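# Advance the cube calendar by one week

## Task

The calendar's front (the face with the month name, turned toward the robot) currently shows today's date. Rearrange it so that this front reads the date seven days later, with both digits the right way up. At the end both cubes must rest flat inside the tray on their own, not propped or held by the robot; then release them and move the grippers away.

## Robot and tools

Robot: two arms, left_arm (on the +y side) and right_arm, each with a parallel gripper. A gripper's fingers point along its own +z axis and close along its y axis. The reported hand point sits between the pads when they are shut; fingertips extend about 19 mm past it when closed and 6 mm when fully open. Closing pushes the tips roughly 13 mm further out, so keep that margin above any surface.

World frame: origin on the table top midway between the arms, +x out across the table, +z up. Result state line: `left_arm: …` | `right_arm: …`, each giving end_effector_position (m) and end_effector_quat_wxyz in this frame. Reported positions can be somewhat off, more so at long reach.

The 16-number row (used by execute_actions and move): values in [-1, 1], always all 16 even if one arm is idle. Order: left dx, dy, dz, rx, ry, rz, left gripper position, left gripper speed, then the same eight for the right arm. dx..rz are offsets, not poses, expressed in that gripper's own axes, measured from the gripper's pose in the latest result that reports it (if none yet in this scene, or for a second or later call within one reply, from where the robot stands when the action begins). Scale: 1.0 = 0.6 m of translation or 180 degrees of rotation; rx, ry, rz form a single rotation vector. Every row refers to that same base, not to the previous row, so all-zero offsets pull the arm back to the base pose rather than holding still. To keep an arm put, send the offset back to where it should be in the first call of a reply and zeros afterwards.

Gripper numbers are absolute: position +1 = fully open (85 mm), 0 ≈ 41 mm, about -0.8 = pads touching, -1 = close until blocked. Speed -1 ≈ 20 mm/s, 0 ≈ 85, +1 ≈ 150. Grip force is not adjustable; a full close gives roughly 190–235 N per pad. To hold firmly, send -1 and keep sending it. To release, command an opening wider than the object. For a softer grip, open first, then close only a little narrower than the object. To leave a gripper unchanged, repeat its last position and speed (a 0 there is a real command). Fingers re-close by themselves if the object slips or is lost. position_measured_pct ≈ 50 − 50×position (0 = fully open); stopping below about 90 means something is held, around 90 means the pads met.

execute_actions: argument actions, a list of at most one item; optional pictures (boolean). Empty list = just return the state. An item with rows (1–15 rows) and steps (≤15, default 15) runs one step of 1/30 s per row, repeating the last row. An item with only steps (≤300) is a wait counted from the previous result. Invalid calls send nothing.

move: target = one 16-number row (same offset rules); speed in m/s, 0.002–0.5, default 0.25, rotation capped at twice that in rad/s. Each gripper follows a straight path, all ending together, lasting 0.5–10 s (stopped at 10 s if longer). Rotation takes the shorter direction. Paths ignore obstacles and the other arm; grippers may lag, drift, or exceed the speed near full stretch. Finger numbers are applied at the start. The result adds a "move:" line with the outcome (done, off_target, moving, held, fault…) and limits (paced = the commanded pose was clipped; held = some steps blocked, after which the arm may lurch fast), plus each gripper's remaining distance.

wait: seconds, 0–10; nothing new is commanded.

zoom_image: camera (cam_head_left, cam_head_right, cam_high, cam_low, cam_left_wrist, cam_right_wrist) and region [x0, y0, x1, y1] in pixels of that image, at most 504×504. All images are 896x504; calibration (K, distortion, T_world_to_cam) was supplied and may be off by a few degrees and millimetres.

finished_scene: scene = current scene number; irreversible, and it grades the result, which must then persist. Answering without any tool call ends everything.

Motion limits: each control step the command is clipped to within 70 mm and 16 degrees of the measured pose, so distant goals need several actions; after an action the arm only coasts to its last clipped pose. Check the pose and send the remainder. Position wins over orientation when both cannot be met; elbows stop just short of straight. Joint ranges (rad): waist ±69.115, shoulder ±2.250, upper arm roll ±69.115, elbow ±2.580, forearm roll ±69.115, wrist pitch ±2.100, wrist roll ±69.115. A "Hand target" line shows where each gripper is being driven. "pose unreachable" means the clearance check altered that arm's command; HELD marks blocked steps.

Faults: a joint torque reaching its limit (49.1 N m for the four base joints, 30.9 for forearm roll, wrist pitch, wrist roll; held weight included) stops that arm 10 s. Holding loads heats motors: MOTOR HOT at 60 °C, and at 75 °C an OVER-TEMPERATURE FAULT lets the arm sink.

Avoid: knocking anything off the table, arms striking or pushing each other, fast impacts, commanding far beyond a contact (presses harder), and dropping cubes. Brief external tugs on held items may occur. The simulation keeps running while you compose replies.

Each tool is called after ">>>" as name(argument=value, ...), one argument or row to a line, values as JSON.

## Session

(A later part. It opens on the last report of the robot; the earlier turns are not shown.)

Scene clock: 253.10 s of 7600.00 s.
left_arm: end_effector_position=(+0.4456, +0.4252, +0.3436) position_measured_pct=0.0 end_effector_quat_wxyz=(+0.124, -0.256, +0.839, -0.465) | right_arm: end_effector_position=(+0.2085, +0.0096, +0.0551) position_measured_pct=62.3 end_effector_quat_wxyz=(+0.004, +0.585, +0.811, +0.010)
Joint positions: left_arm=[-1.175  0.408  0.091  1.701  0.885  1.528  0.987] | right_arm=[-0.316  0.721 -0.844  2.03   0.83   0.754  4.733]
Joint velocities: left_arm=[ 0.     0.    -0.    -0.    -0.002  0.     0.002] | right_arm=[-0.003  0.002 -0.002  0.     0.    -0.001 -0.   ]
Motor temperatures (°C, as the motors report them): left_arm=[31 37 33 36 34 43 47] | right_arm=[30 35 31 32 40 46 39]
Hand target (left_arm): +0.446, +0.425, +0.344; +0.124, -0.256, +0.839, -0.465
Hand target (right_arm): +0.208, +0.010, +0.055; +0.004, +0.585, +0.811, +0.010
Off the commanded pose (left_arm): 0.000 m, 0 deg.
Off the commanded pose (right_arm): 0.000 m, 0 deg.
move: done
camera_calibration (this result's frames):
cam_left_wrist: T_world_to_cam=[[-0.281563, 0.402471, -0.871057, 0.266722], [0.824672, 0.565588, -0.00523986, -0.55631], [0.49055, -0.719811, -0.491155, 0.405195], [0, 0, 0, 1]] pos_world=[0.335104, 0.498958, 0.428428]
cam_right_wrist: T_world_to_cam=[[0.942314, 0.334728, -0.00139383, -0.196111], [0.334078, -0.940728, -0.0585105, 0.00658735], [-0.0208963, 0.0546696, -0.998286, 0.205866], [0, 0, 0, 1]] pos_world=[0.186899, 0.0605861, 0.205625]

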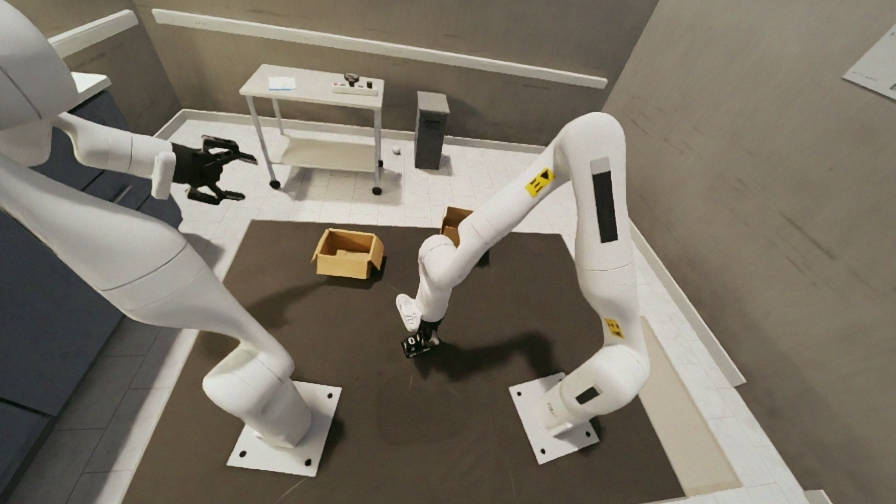

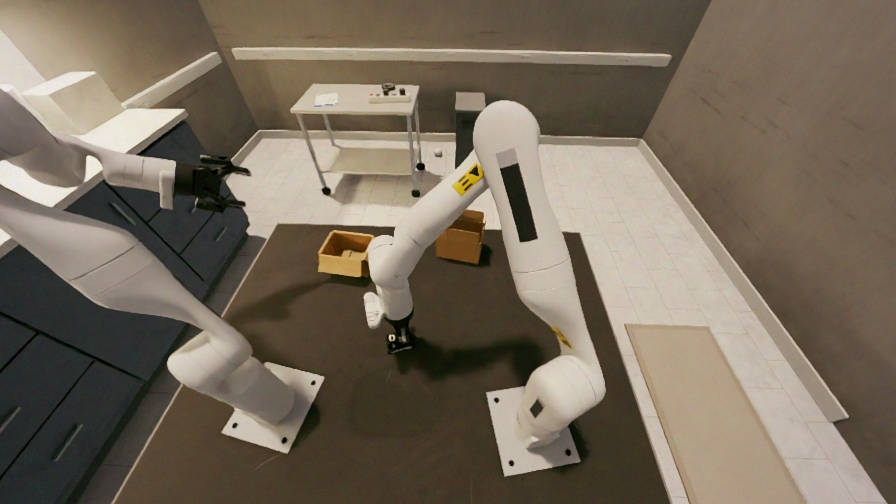

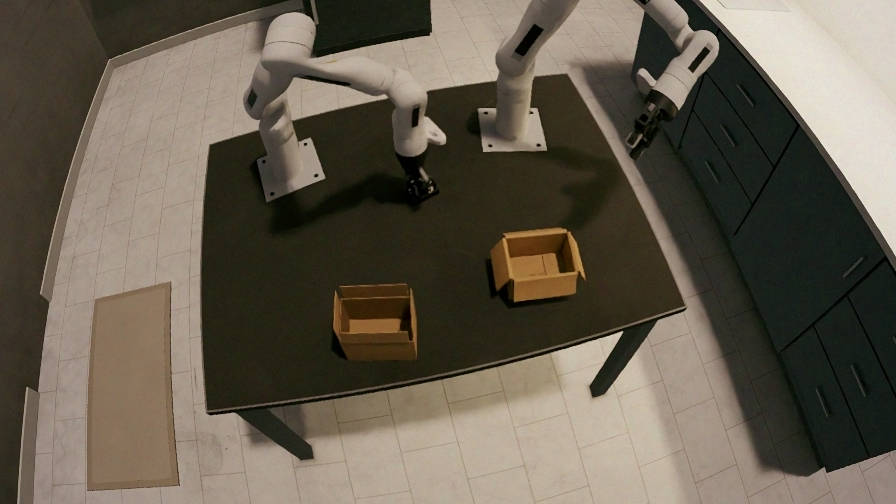

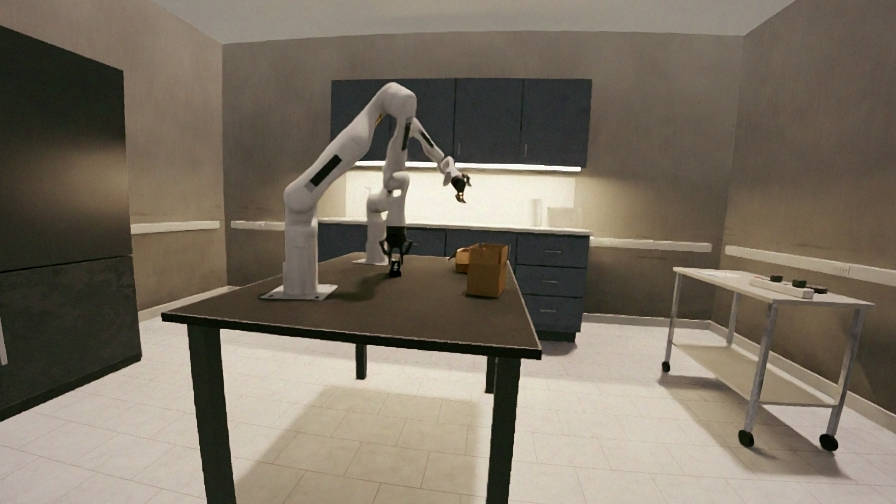

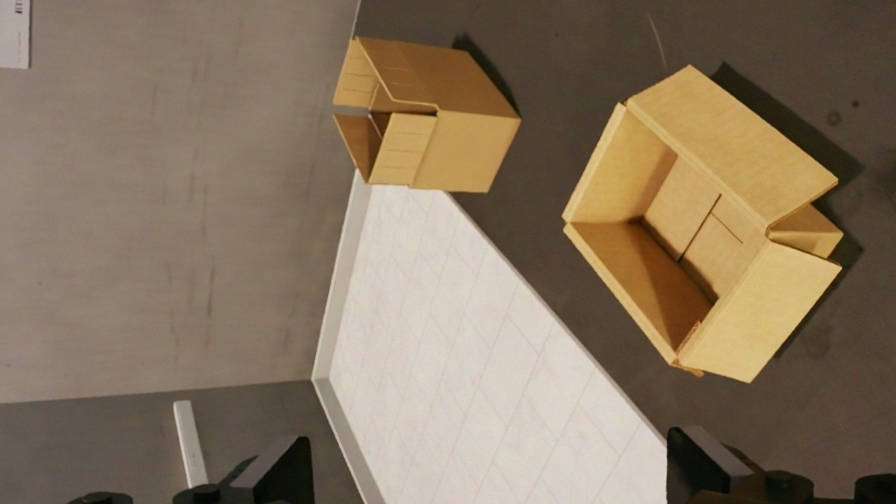

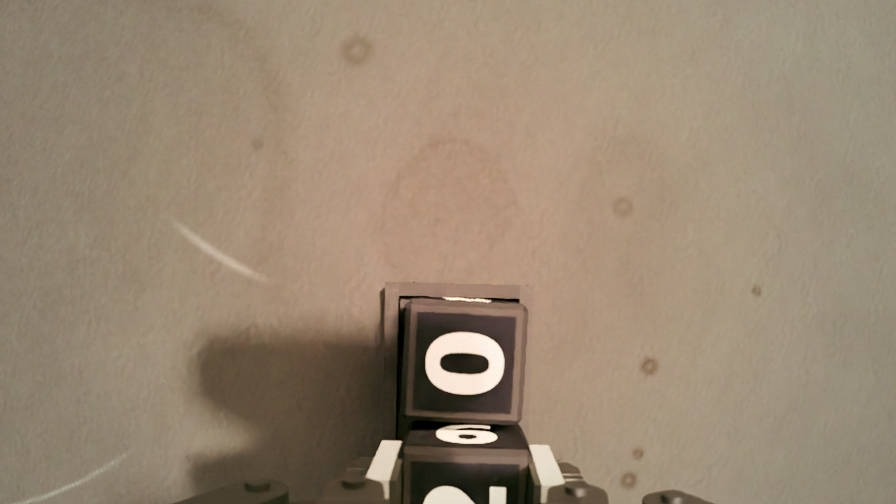

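>>> move(
  target=[0,0,0,0,0,0,1,0,0,-0.0015,0.03,0,0,0,-1,-0.3],
  speed=0.025,
)

Scene clock: 255.77 s of 7600.00 s.
left_arm: end_effector_position=(+0.4456, +0.4252, +0.3436) position_measured_pct=0.0 end_effector_quat_wxyz=(+0.124, -0.256, +0.839, -0.465) | right_arm: end_effector_position=(+0.2081, +0.0098, +0.0383) position_measured_pct=62.3 end_effector_quat_wxyz=(+0.005, +0.585, +0.811, +0.011)
Joint positions: left_arm=[-1.175  0.408  0.091  1.701  0.885  1.528  0.987] | right_arm=[-0.344  0.75  -0.806  2.043  0.88   0.714  4.689]
Joint velocities: left_arm=[ 0.    -0.001  0.001  0.001 -0.    -0.001 -0.001] | right_arm=[-0.001  0.    -0.001  0.     0.002 -0.    -0.002]
Motor temperatures (°C, as the motors report them): left_arm=[31 37 33 36 34 43 47] | right_arm=[30 35 31 32 40 46 39]
Hand target (left_arm): +0.446, +0.425, +0.344; +0.124, -0.256, +0.839, -0.465
Hand target (right_arm): +0.208, +0.010, +0.037; +0.004, +0.585, +0.811, +0.010
Off the commanded pose (left_arm): 0.000 m, 0 deg.
Off the commanded pose (right_arm): 0.001 m, 0 deg.
move: done
camera_calibration (this result's frames):
cam_left_wrist: T_world_to_cam=[[-0.281563, 0.40247, -0.871057, 0.266722], [0.824671, 0.565588, -0.00523944, -0.556312], [0.490551, -0.719811, -0.491154, 0.405194], [0, 0, 0, 1]] pos_world=[0.335105, 0.498959, 0.428428]
cam_right_wrist: T_world_to_cam=[[0.942155, 0.335177, 0.00100265, -0.195853], [0.334654, -0.94051, -0.0587246, 0.00580766], [-0.0187401, 0.0556632, -0.998274, 0.188649], [0, 0, 0, 1]] pos_world=[0.186116, 0.0606068, 0.188861]

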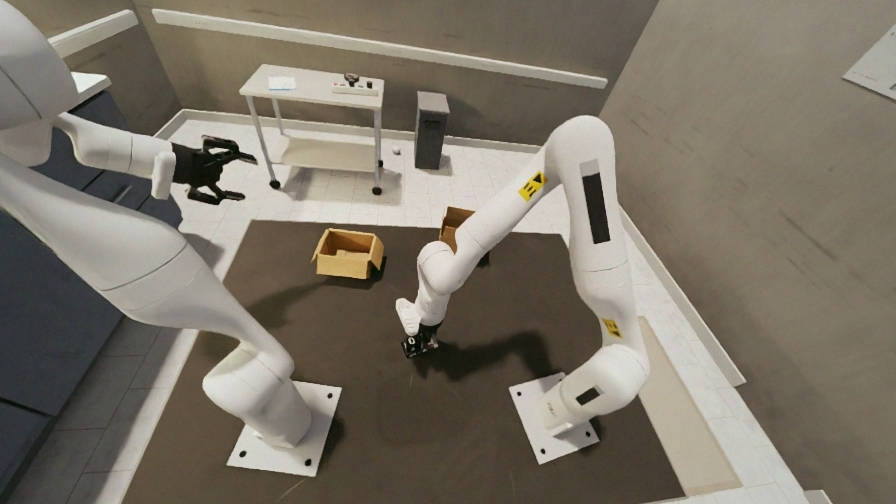

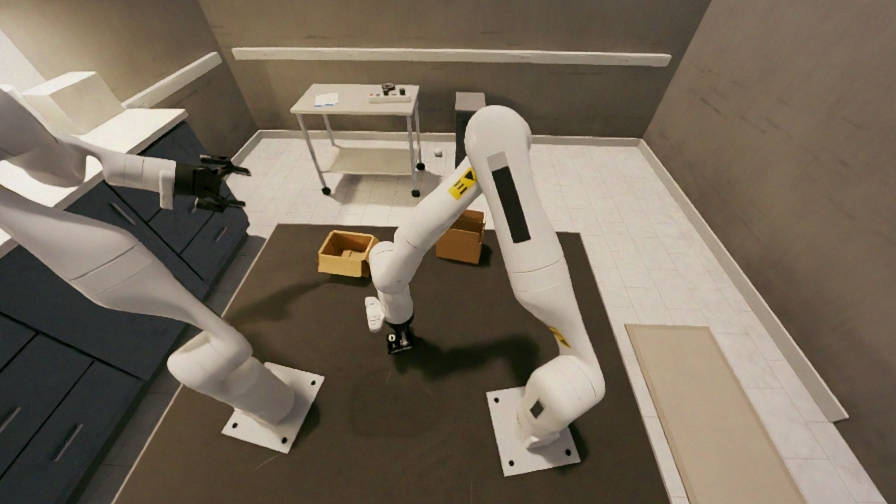

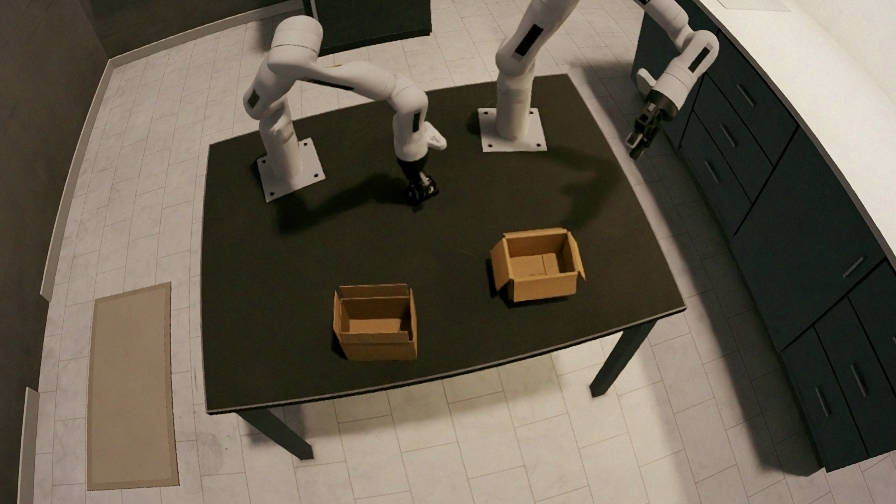

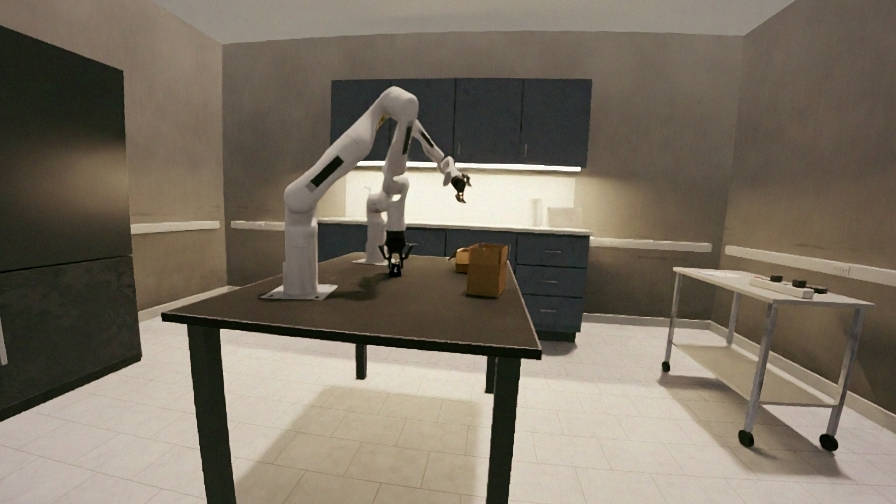

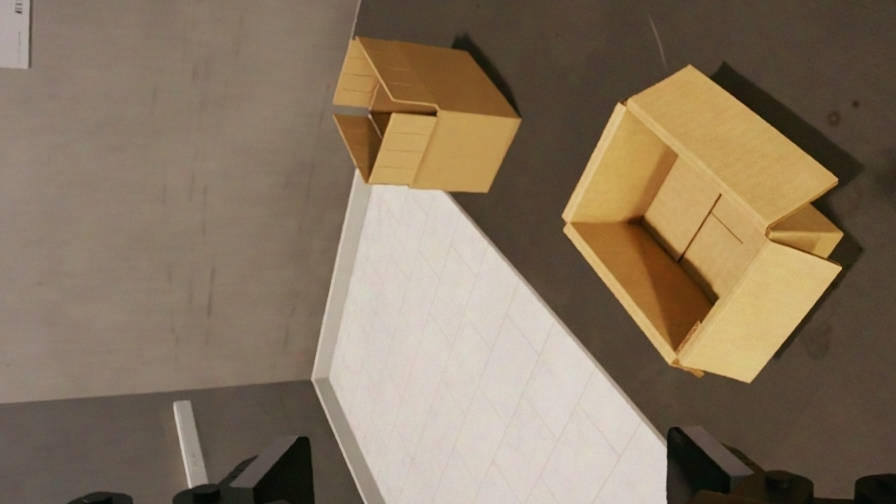

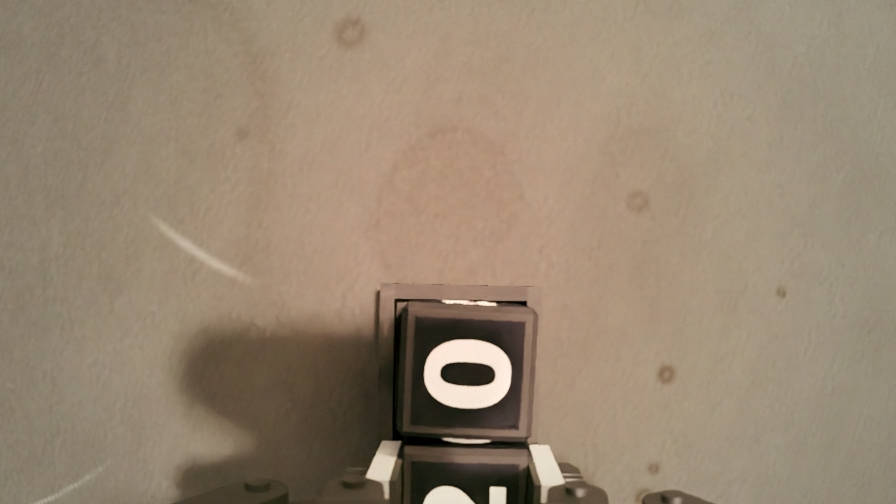

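Seated.

>>> execute_actions(
  actions=[
    {"rows":[[0,0,0,0,0,0,1,0,0,0,0,0,0,0,0.2,0]],"steps":10},
  ],
  pictures=false,
)

>>> move(
  target=[0,0,0,0,0,0,1,0,0,0,-0.1,0,0,0,0.2,0],
  speed=0.1,
)

>>> move(
  target=[0,0,0,0,0,0,1,0,-0.25,0.05,-0.15,0,0,0,0.2,0],
  speed=0.25,
)

>>> zoom_image(
  camera="cam_head_left",
  region=[375,310,465,375],
)

>>> zoom_image(
  camera="cam_head_right",
  region=[360,310,440,370],
)

Scene clock: 258.40 s of 7600.00 s.
left_arm: end_effector_position=(+0.4456, +0.4252, +0.3436) position_measured_pct=0.0 end_effector_quat_wxyz=(+0.124, -0.256, +0.839, -0.465) | right_arm: end_effector_position=(+0.2081, +0.0098, +0.0384) position_measured_pct=41.7 end_effector_quat_wxyz=(+0.005, +0.585, +0.811, +0.011)
Joint positions: left_arm=[-1.175  0.408  0.091  1.701  0.885  1.528  0.987] | right_arm=[-0.344  0.75  -0.806  2.043  0.88   0.714  4.689]
Joint velocities: left_arm=[ 0.     0.001  0.    -0.    -0.001 -0.    -0.   ] | right_arm=[-0.001  0.001 -0.    -0.    -0.    -0.003  0.   ]
Motor temperatures (°C, as the motors report them): left_arm=[31 37 33 36 34 43 47] | right_arm=[30 35 31 32 40 46 39]
Hand target (left_arm): +0.446, +0.425, +0.344; +0.124, -0.256, +0.839, -0.465
Hand target (right_arm): +0.208, +0.010, +0.038; +0.005, +0.585, +0.811, +0.011
Off the commanded pose (left_arm): 0.000 m, 0 deg.
Off the commanded pose (right_arm): 0.000 m, 0 deg.
Steps of this call (steps 1 to 69: nothing new was sent; steps 70 to 79: all 10 steps of this action). Readings (end_effector_position | what the end effector reports):
70: left_arm (+0.4456, +0.4252, +0.3436) | right_arm (+0.2082, +0.0099, +0.0387) | left_arm position_measured_pct=0.0 | right_arm position_measured_pct=62.3
71: left_arm (+0.4456, +0.4252, +0.3436) | right_arm (+0.2084, +0.0100, +0.0391) | left_arm position_measured_pct=0.0 | right_arm position_measured_pct=61.9
73: left_arm (+0.4456, +0.4252, +0.3436) | right_arm (+0.2082, +0.0100, +0.0387) | left_arm position_measured_pct=0.0 | right_arm position_measured_pct=57.5
77: left_arm (+0.4456, +0.4252, +0.3436) | right_arm (+0.2081, +0.0098, +0.0384) | left_arm position_measured_pct=0.0 | right_arm position_measured_pct=46.0
79: the state above

Scene clock: 259.57 s of 7600.00 s.
left_arm: end_effector_position=(+0.4456, +0.4252, +0.3436) position_measured_pct=0.0 end_effector_quat_wxyz=(+0.124, -0.256, +0.839, -0.465) | right_arm: end_effector_position=(+0.2067, +0.0091, +0.0983) position_measured_pct=40.1 end_effector_quat_wxyz=(+0.005, +0.584, +0.811, +0.010)
Joint positions: left_arm=[-1.175  0.408  0.091  1.701  0.885  1.528  0.987] | right_arm=[-0.257  0.641 -0.929  1.996  0.717  0.847  4.823]
Joint velocities: left_arm=[-0.     0.001  0.     0.     0.    -0.001  0.   ] | right_arm=[ 0.007 -0.006  0.002 -0.    -0.001 -0.001  0.001]
Motor temperatures (°C, as the motors report them): left_arm=[31 37 33 36 34 43 47] | right_arm=[30 35 31 32 40 46 39]
Hand target (left_arm): +0.446, +0.425, +0.344; +0.124, -0.256, +0.839, -0.465
Hand target (right_arm): +0.207, +0.009, +0.099; +0.005, +0.585, +0.811, +0.011
Off the commanded pose (left_arm): 0.000 m, 0 deg.
Off the commanded pose (right_arm): 0.000 m, 0 deg.
move: done
camera_calibration (this result's frames):
cam_left_wrist: T_world_to_cam=[[-0.281562, 0.40247, -0.871057, 0.266721], [0.82467, 0.56559, -0.0052383, -0.556314], [0.490553, -0.71981, -0.491153, 0.405193], [0, 0, 0, 1]] pos_world=[0.335106, 0.49896, 0.428427]
cam_right_wrist: T_world_to_cam=[[0.942049, 0.335474, 0.0000087484, -0.194238], [0.334893, -0.940415, -0.0588689, 0.00913319], [-0.0197408, 0.0554603, -0.998266, 0.248736], [0, 0, 0, 1]] pos_world=[0.184834, 0.0599559, 0.248844]

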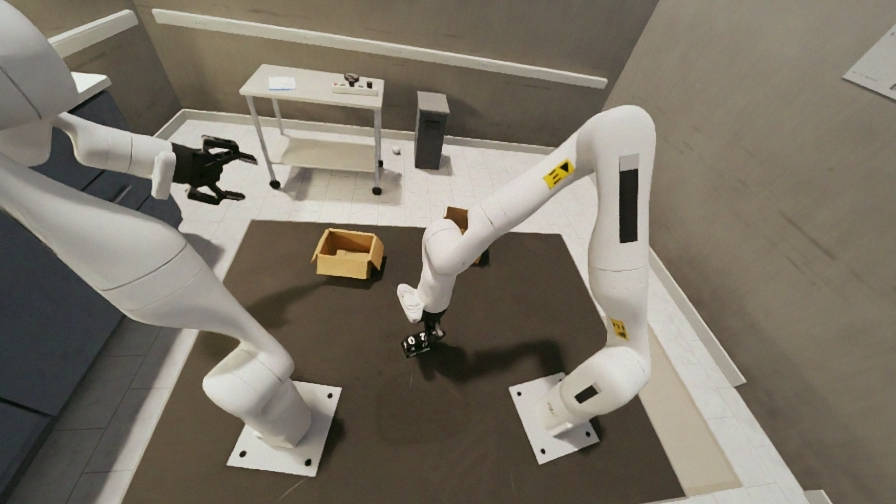

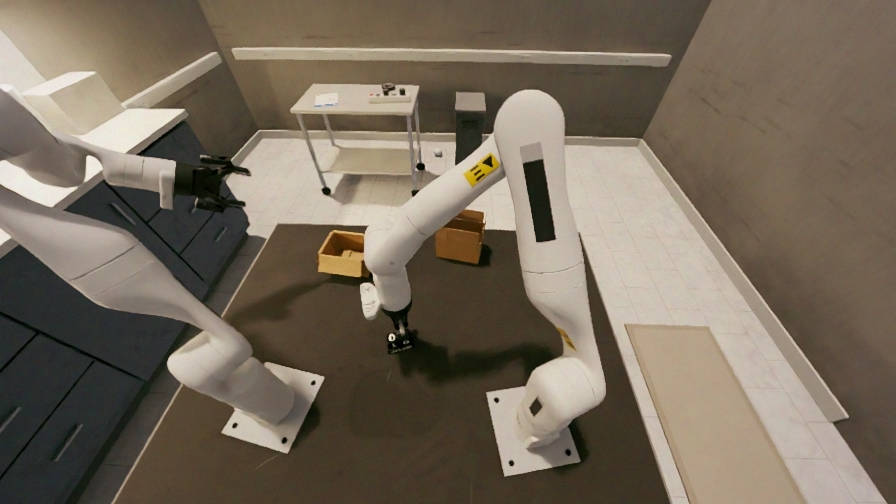

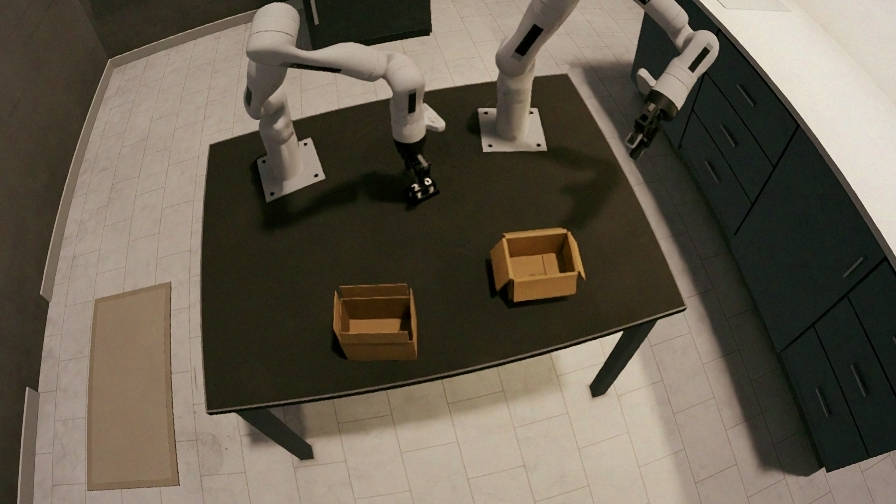

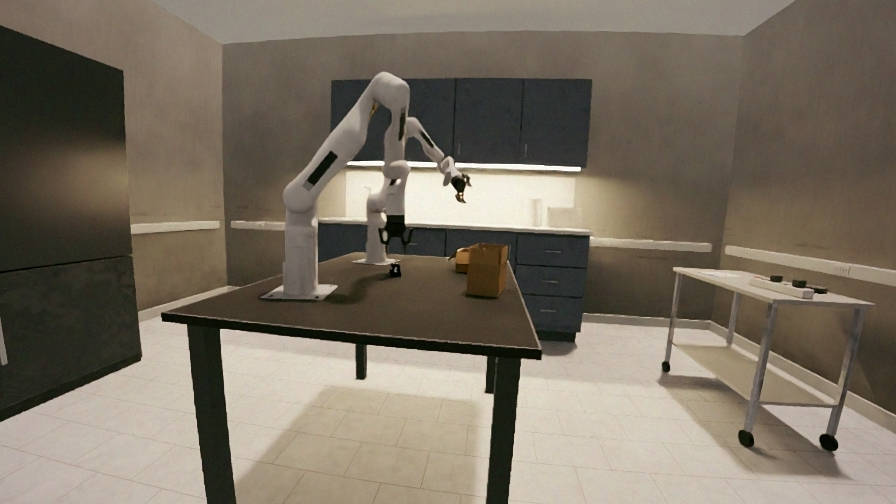

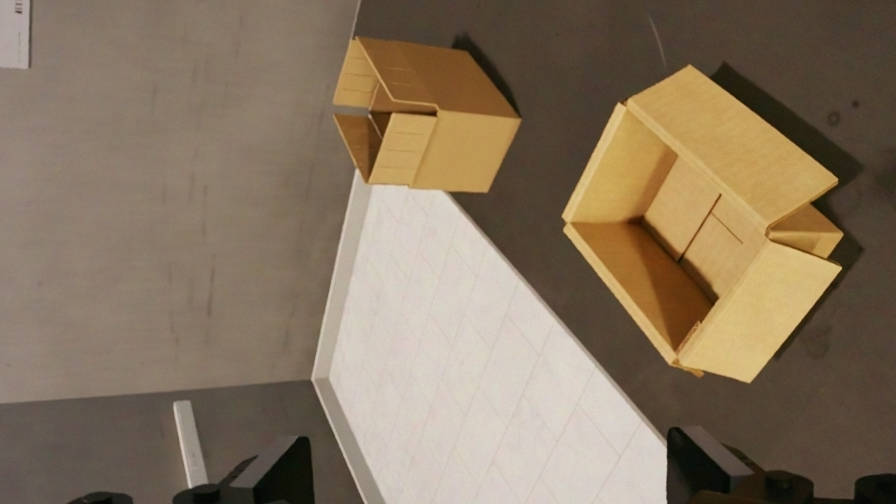

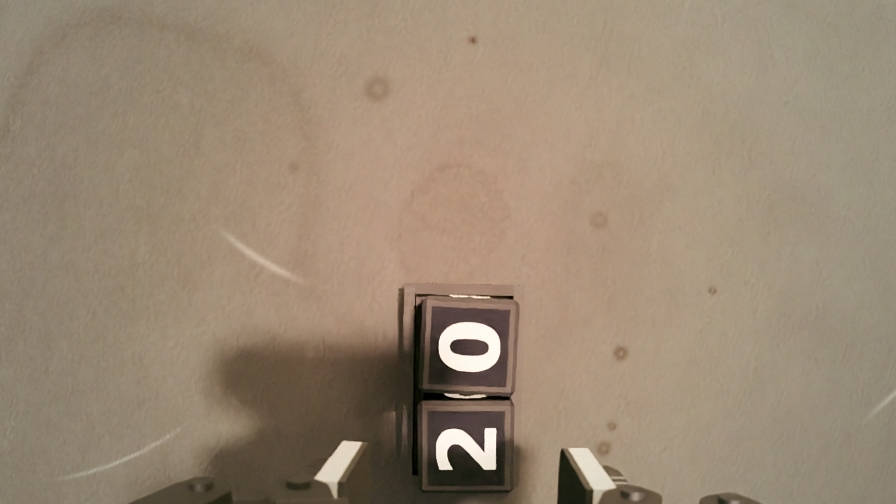

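Scene clock: 260.93 s of 7600.00 s.
left_arm: end_effector_position=(+0.4456, +0.4252, +0.3436) position_measured_pct=0.0 end_effector_quat_wxyz=(+0.124, -0.256, +0.839, -0.465) | right_arm: end_effector_position=(+0.2810, -0.1253, +0.1883) position_measured_pct=40.1 end_effector_quat_wxyz=(+0.004, +0.584, +0.812, +0.010)
Joint positions: left_arm=[-1.175  0.408  0.091  1.701  0.885  1.528  0.987] | right_arm=[ 0.37   0.388 -1.123  2.011  0.432  0.98   5.449]
Joint velocities: left_arm=[ 0.001 -0.001  0.    -0.    -0.001  0.001  0.001] | right_arm=[ 0.005 -0.003  0.002  0.    -0.002  0.     0.002]
Motor temperatures (°C, as the motors report them): left_arm=[31 37 33 36 34 43 47] | right_arm=[30 35 31 32 40 46 39]
Hand target (left_arm): +0.446, +0.425, +0.344; +0.124, -0.256, +0.839, -0.465
Hand target (right_arm): +0.281, -0.125, +0.188; +0.004, +0.584, +0.811, +0.010
Off the commanded pose (left_arm): 0.000 m, 0 deg.
Off the commanded pose (right_arm): 0.001 m, 0 deg.
move: done
camera_calibration (this result's frames):
cam_left_wrist: T_world_to_cam=[[-0.281562, 0.40247, -0.871058, 0.266721], [0.824669, 0.565591, -0.00523774, -0.556316], [0.490554, -0.719809, -0.491153, 0.405192], [0, 0, 0, 1]] pos_world=[0.335106, 0.498961, 0.428427]
cam_right_wrist: T_world_to_cam=[[0.941931, 0.335804, -0.00156253, -0.218841], [0.335131, -0.940317, -0.0590944, -0.136883], [-0.0213134, 0.0551392, -0.998251, 0.347832], [0, 0, 0, 1]] pos_world=[0.259421, -0.074405, 0.338793]

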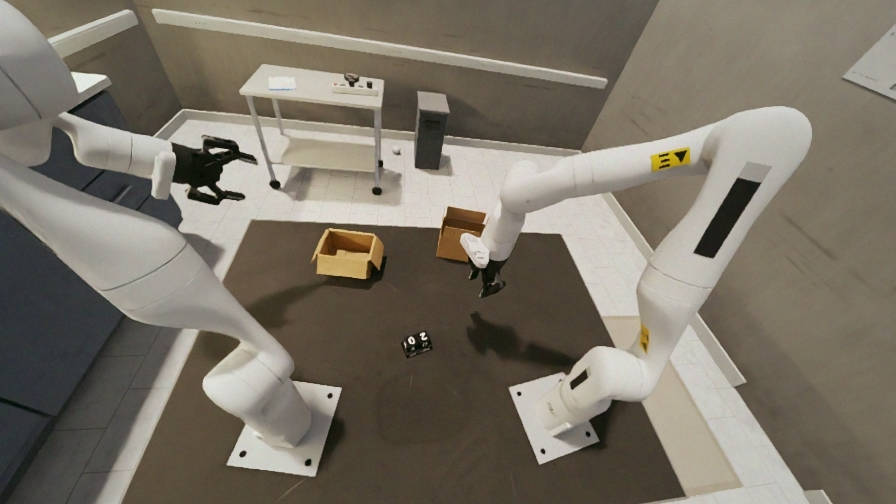

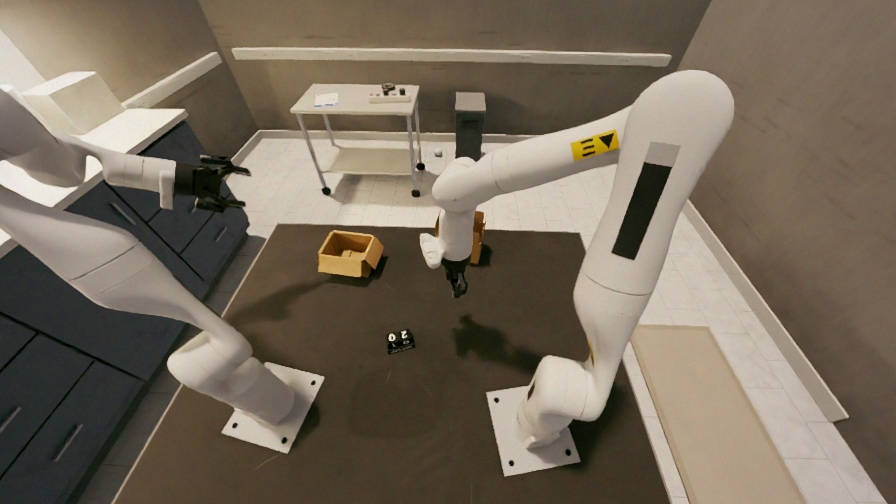

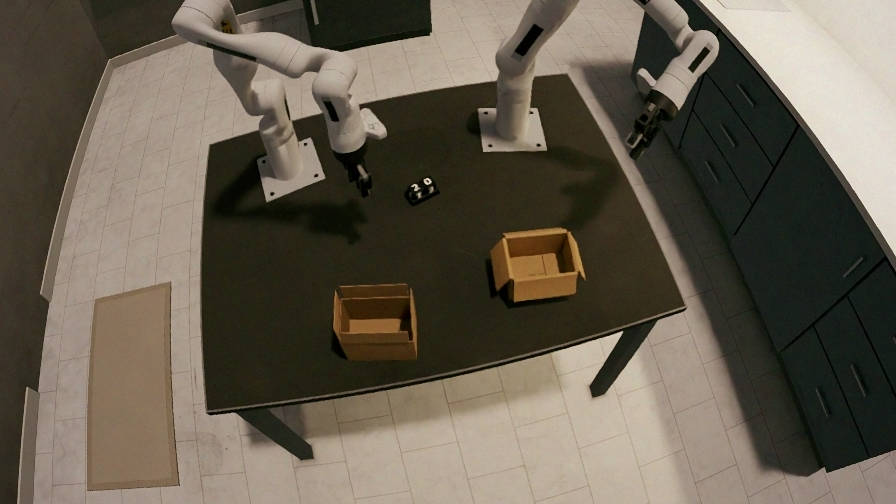

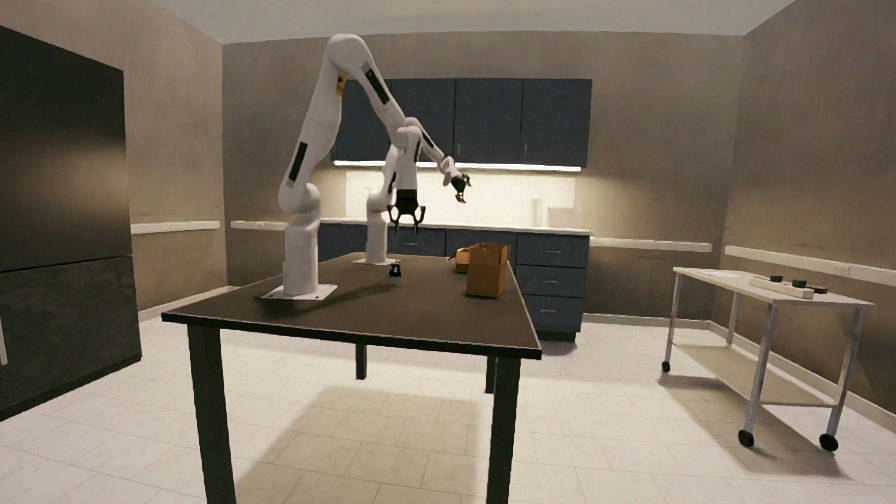

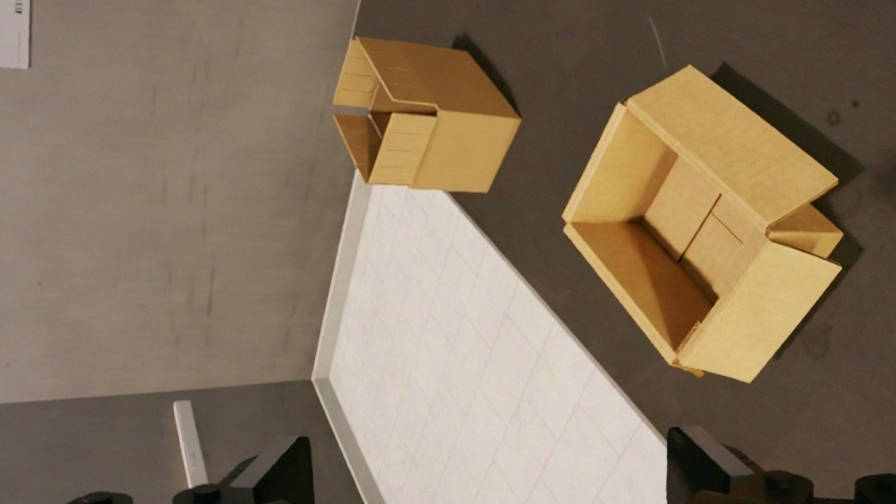

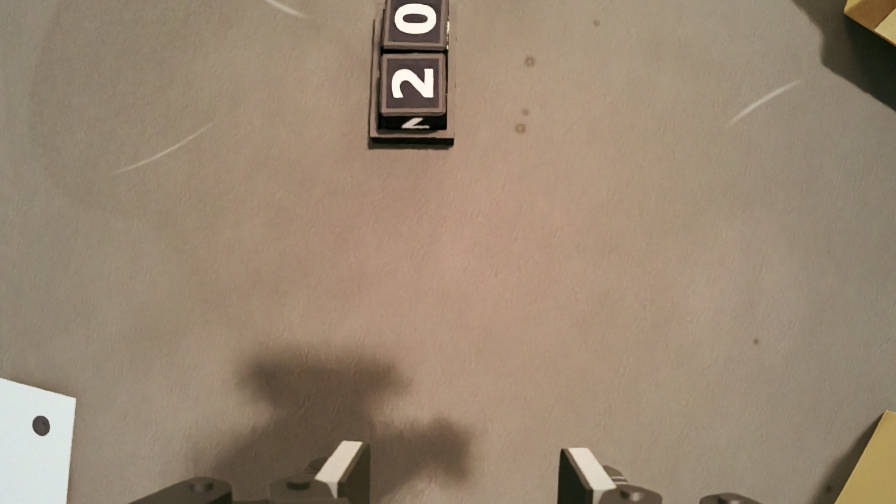

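Region (375, 310, 465, 375) of cam_head_left's 896x504 image, scaled by 5.600, with more detail than that image has.

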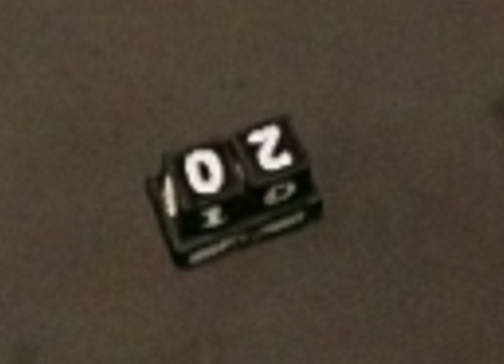

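Region (360, 310, 440, 370) of cam_head_right's 896x504 image, scaled by 6.300, with more detail than that image has; it fills the top 378 rows of this view, and the rest is white.

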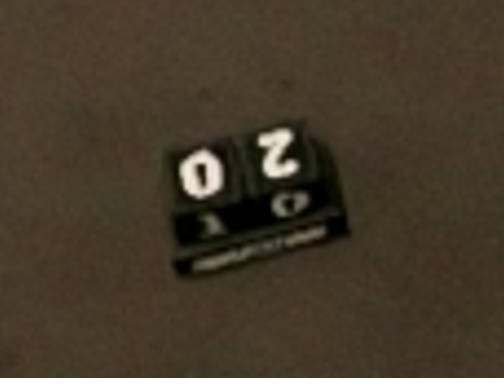

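>>> finished_scene(
  scene=2,
)

The scene is finished: the task was done.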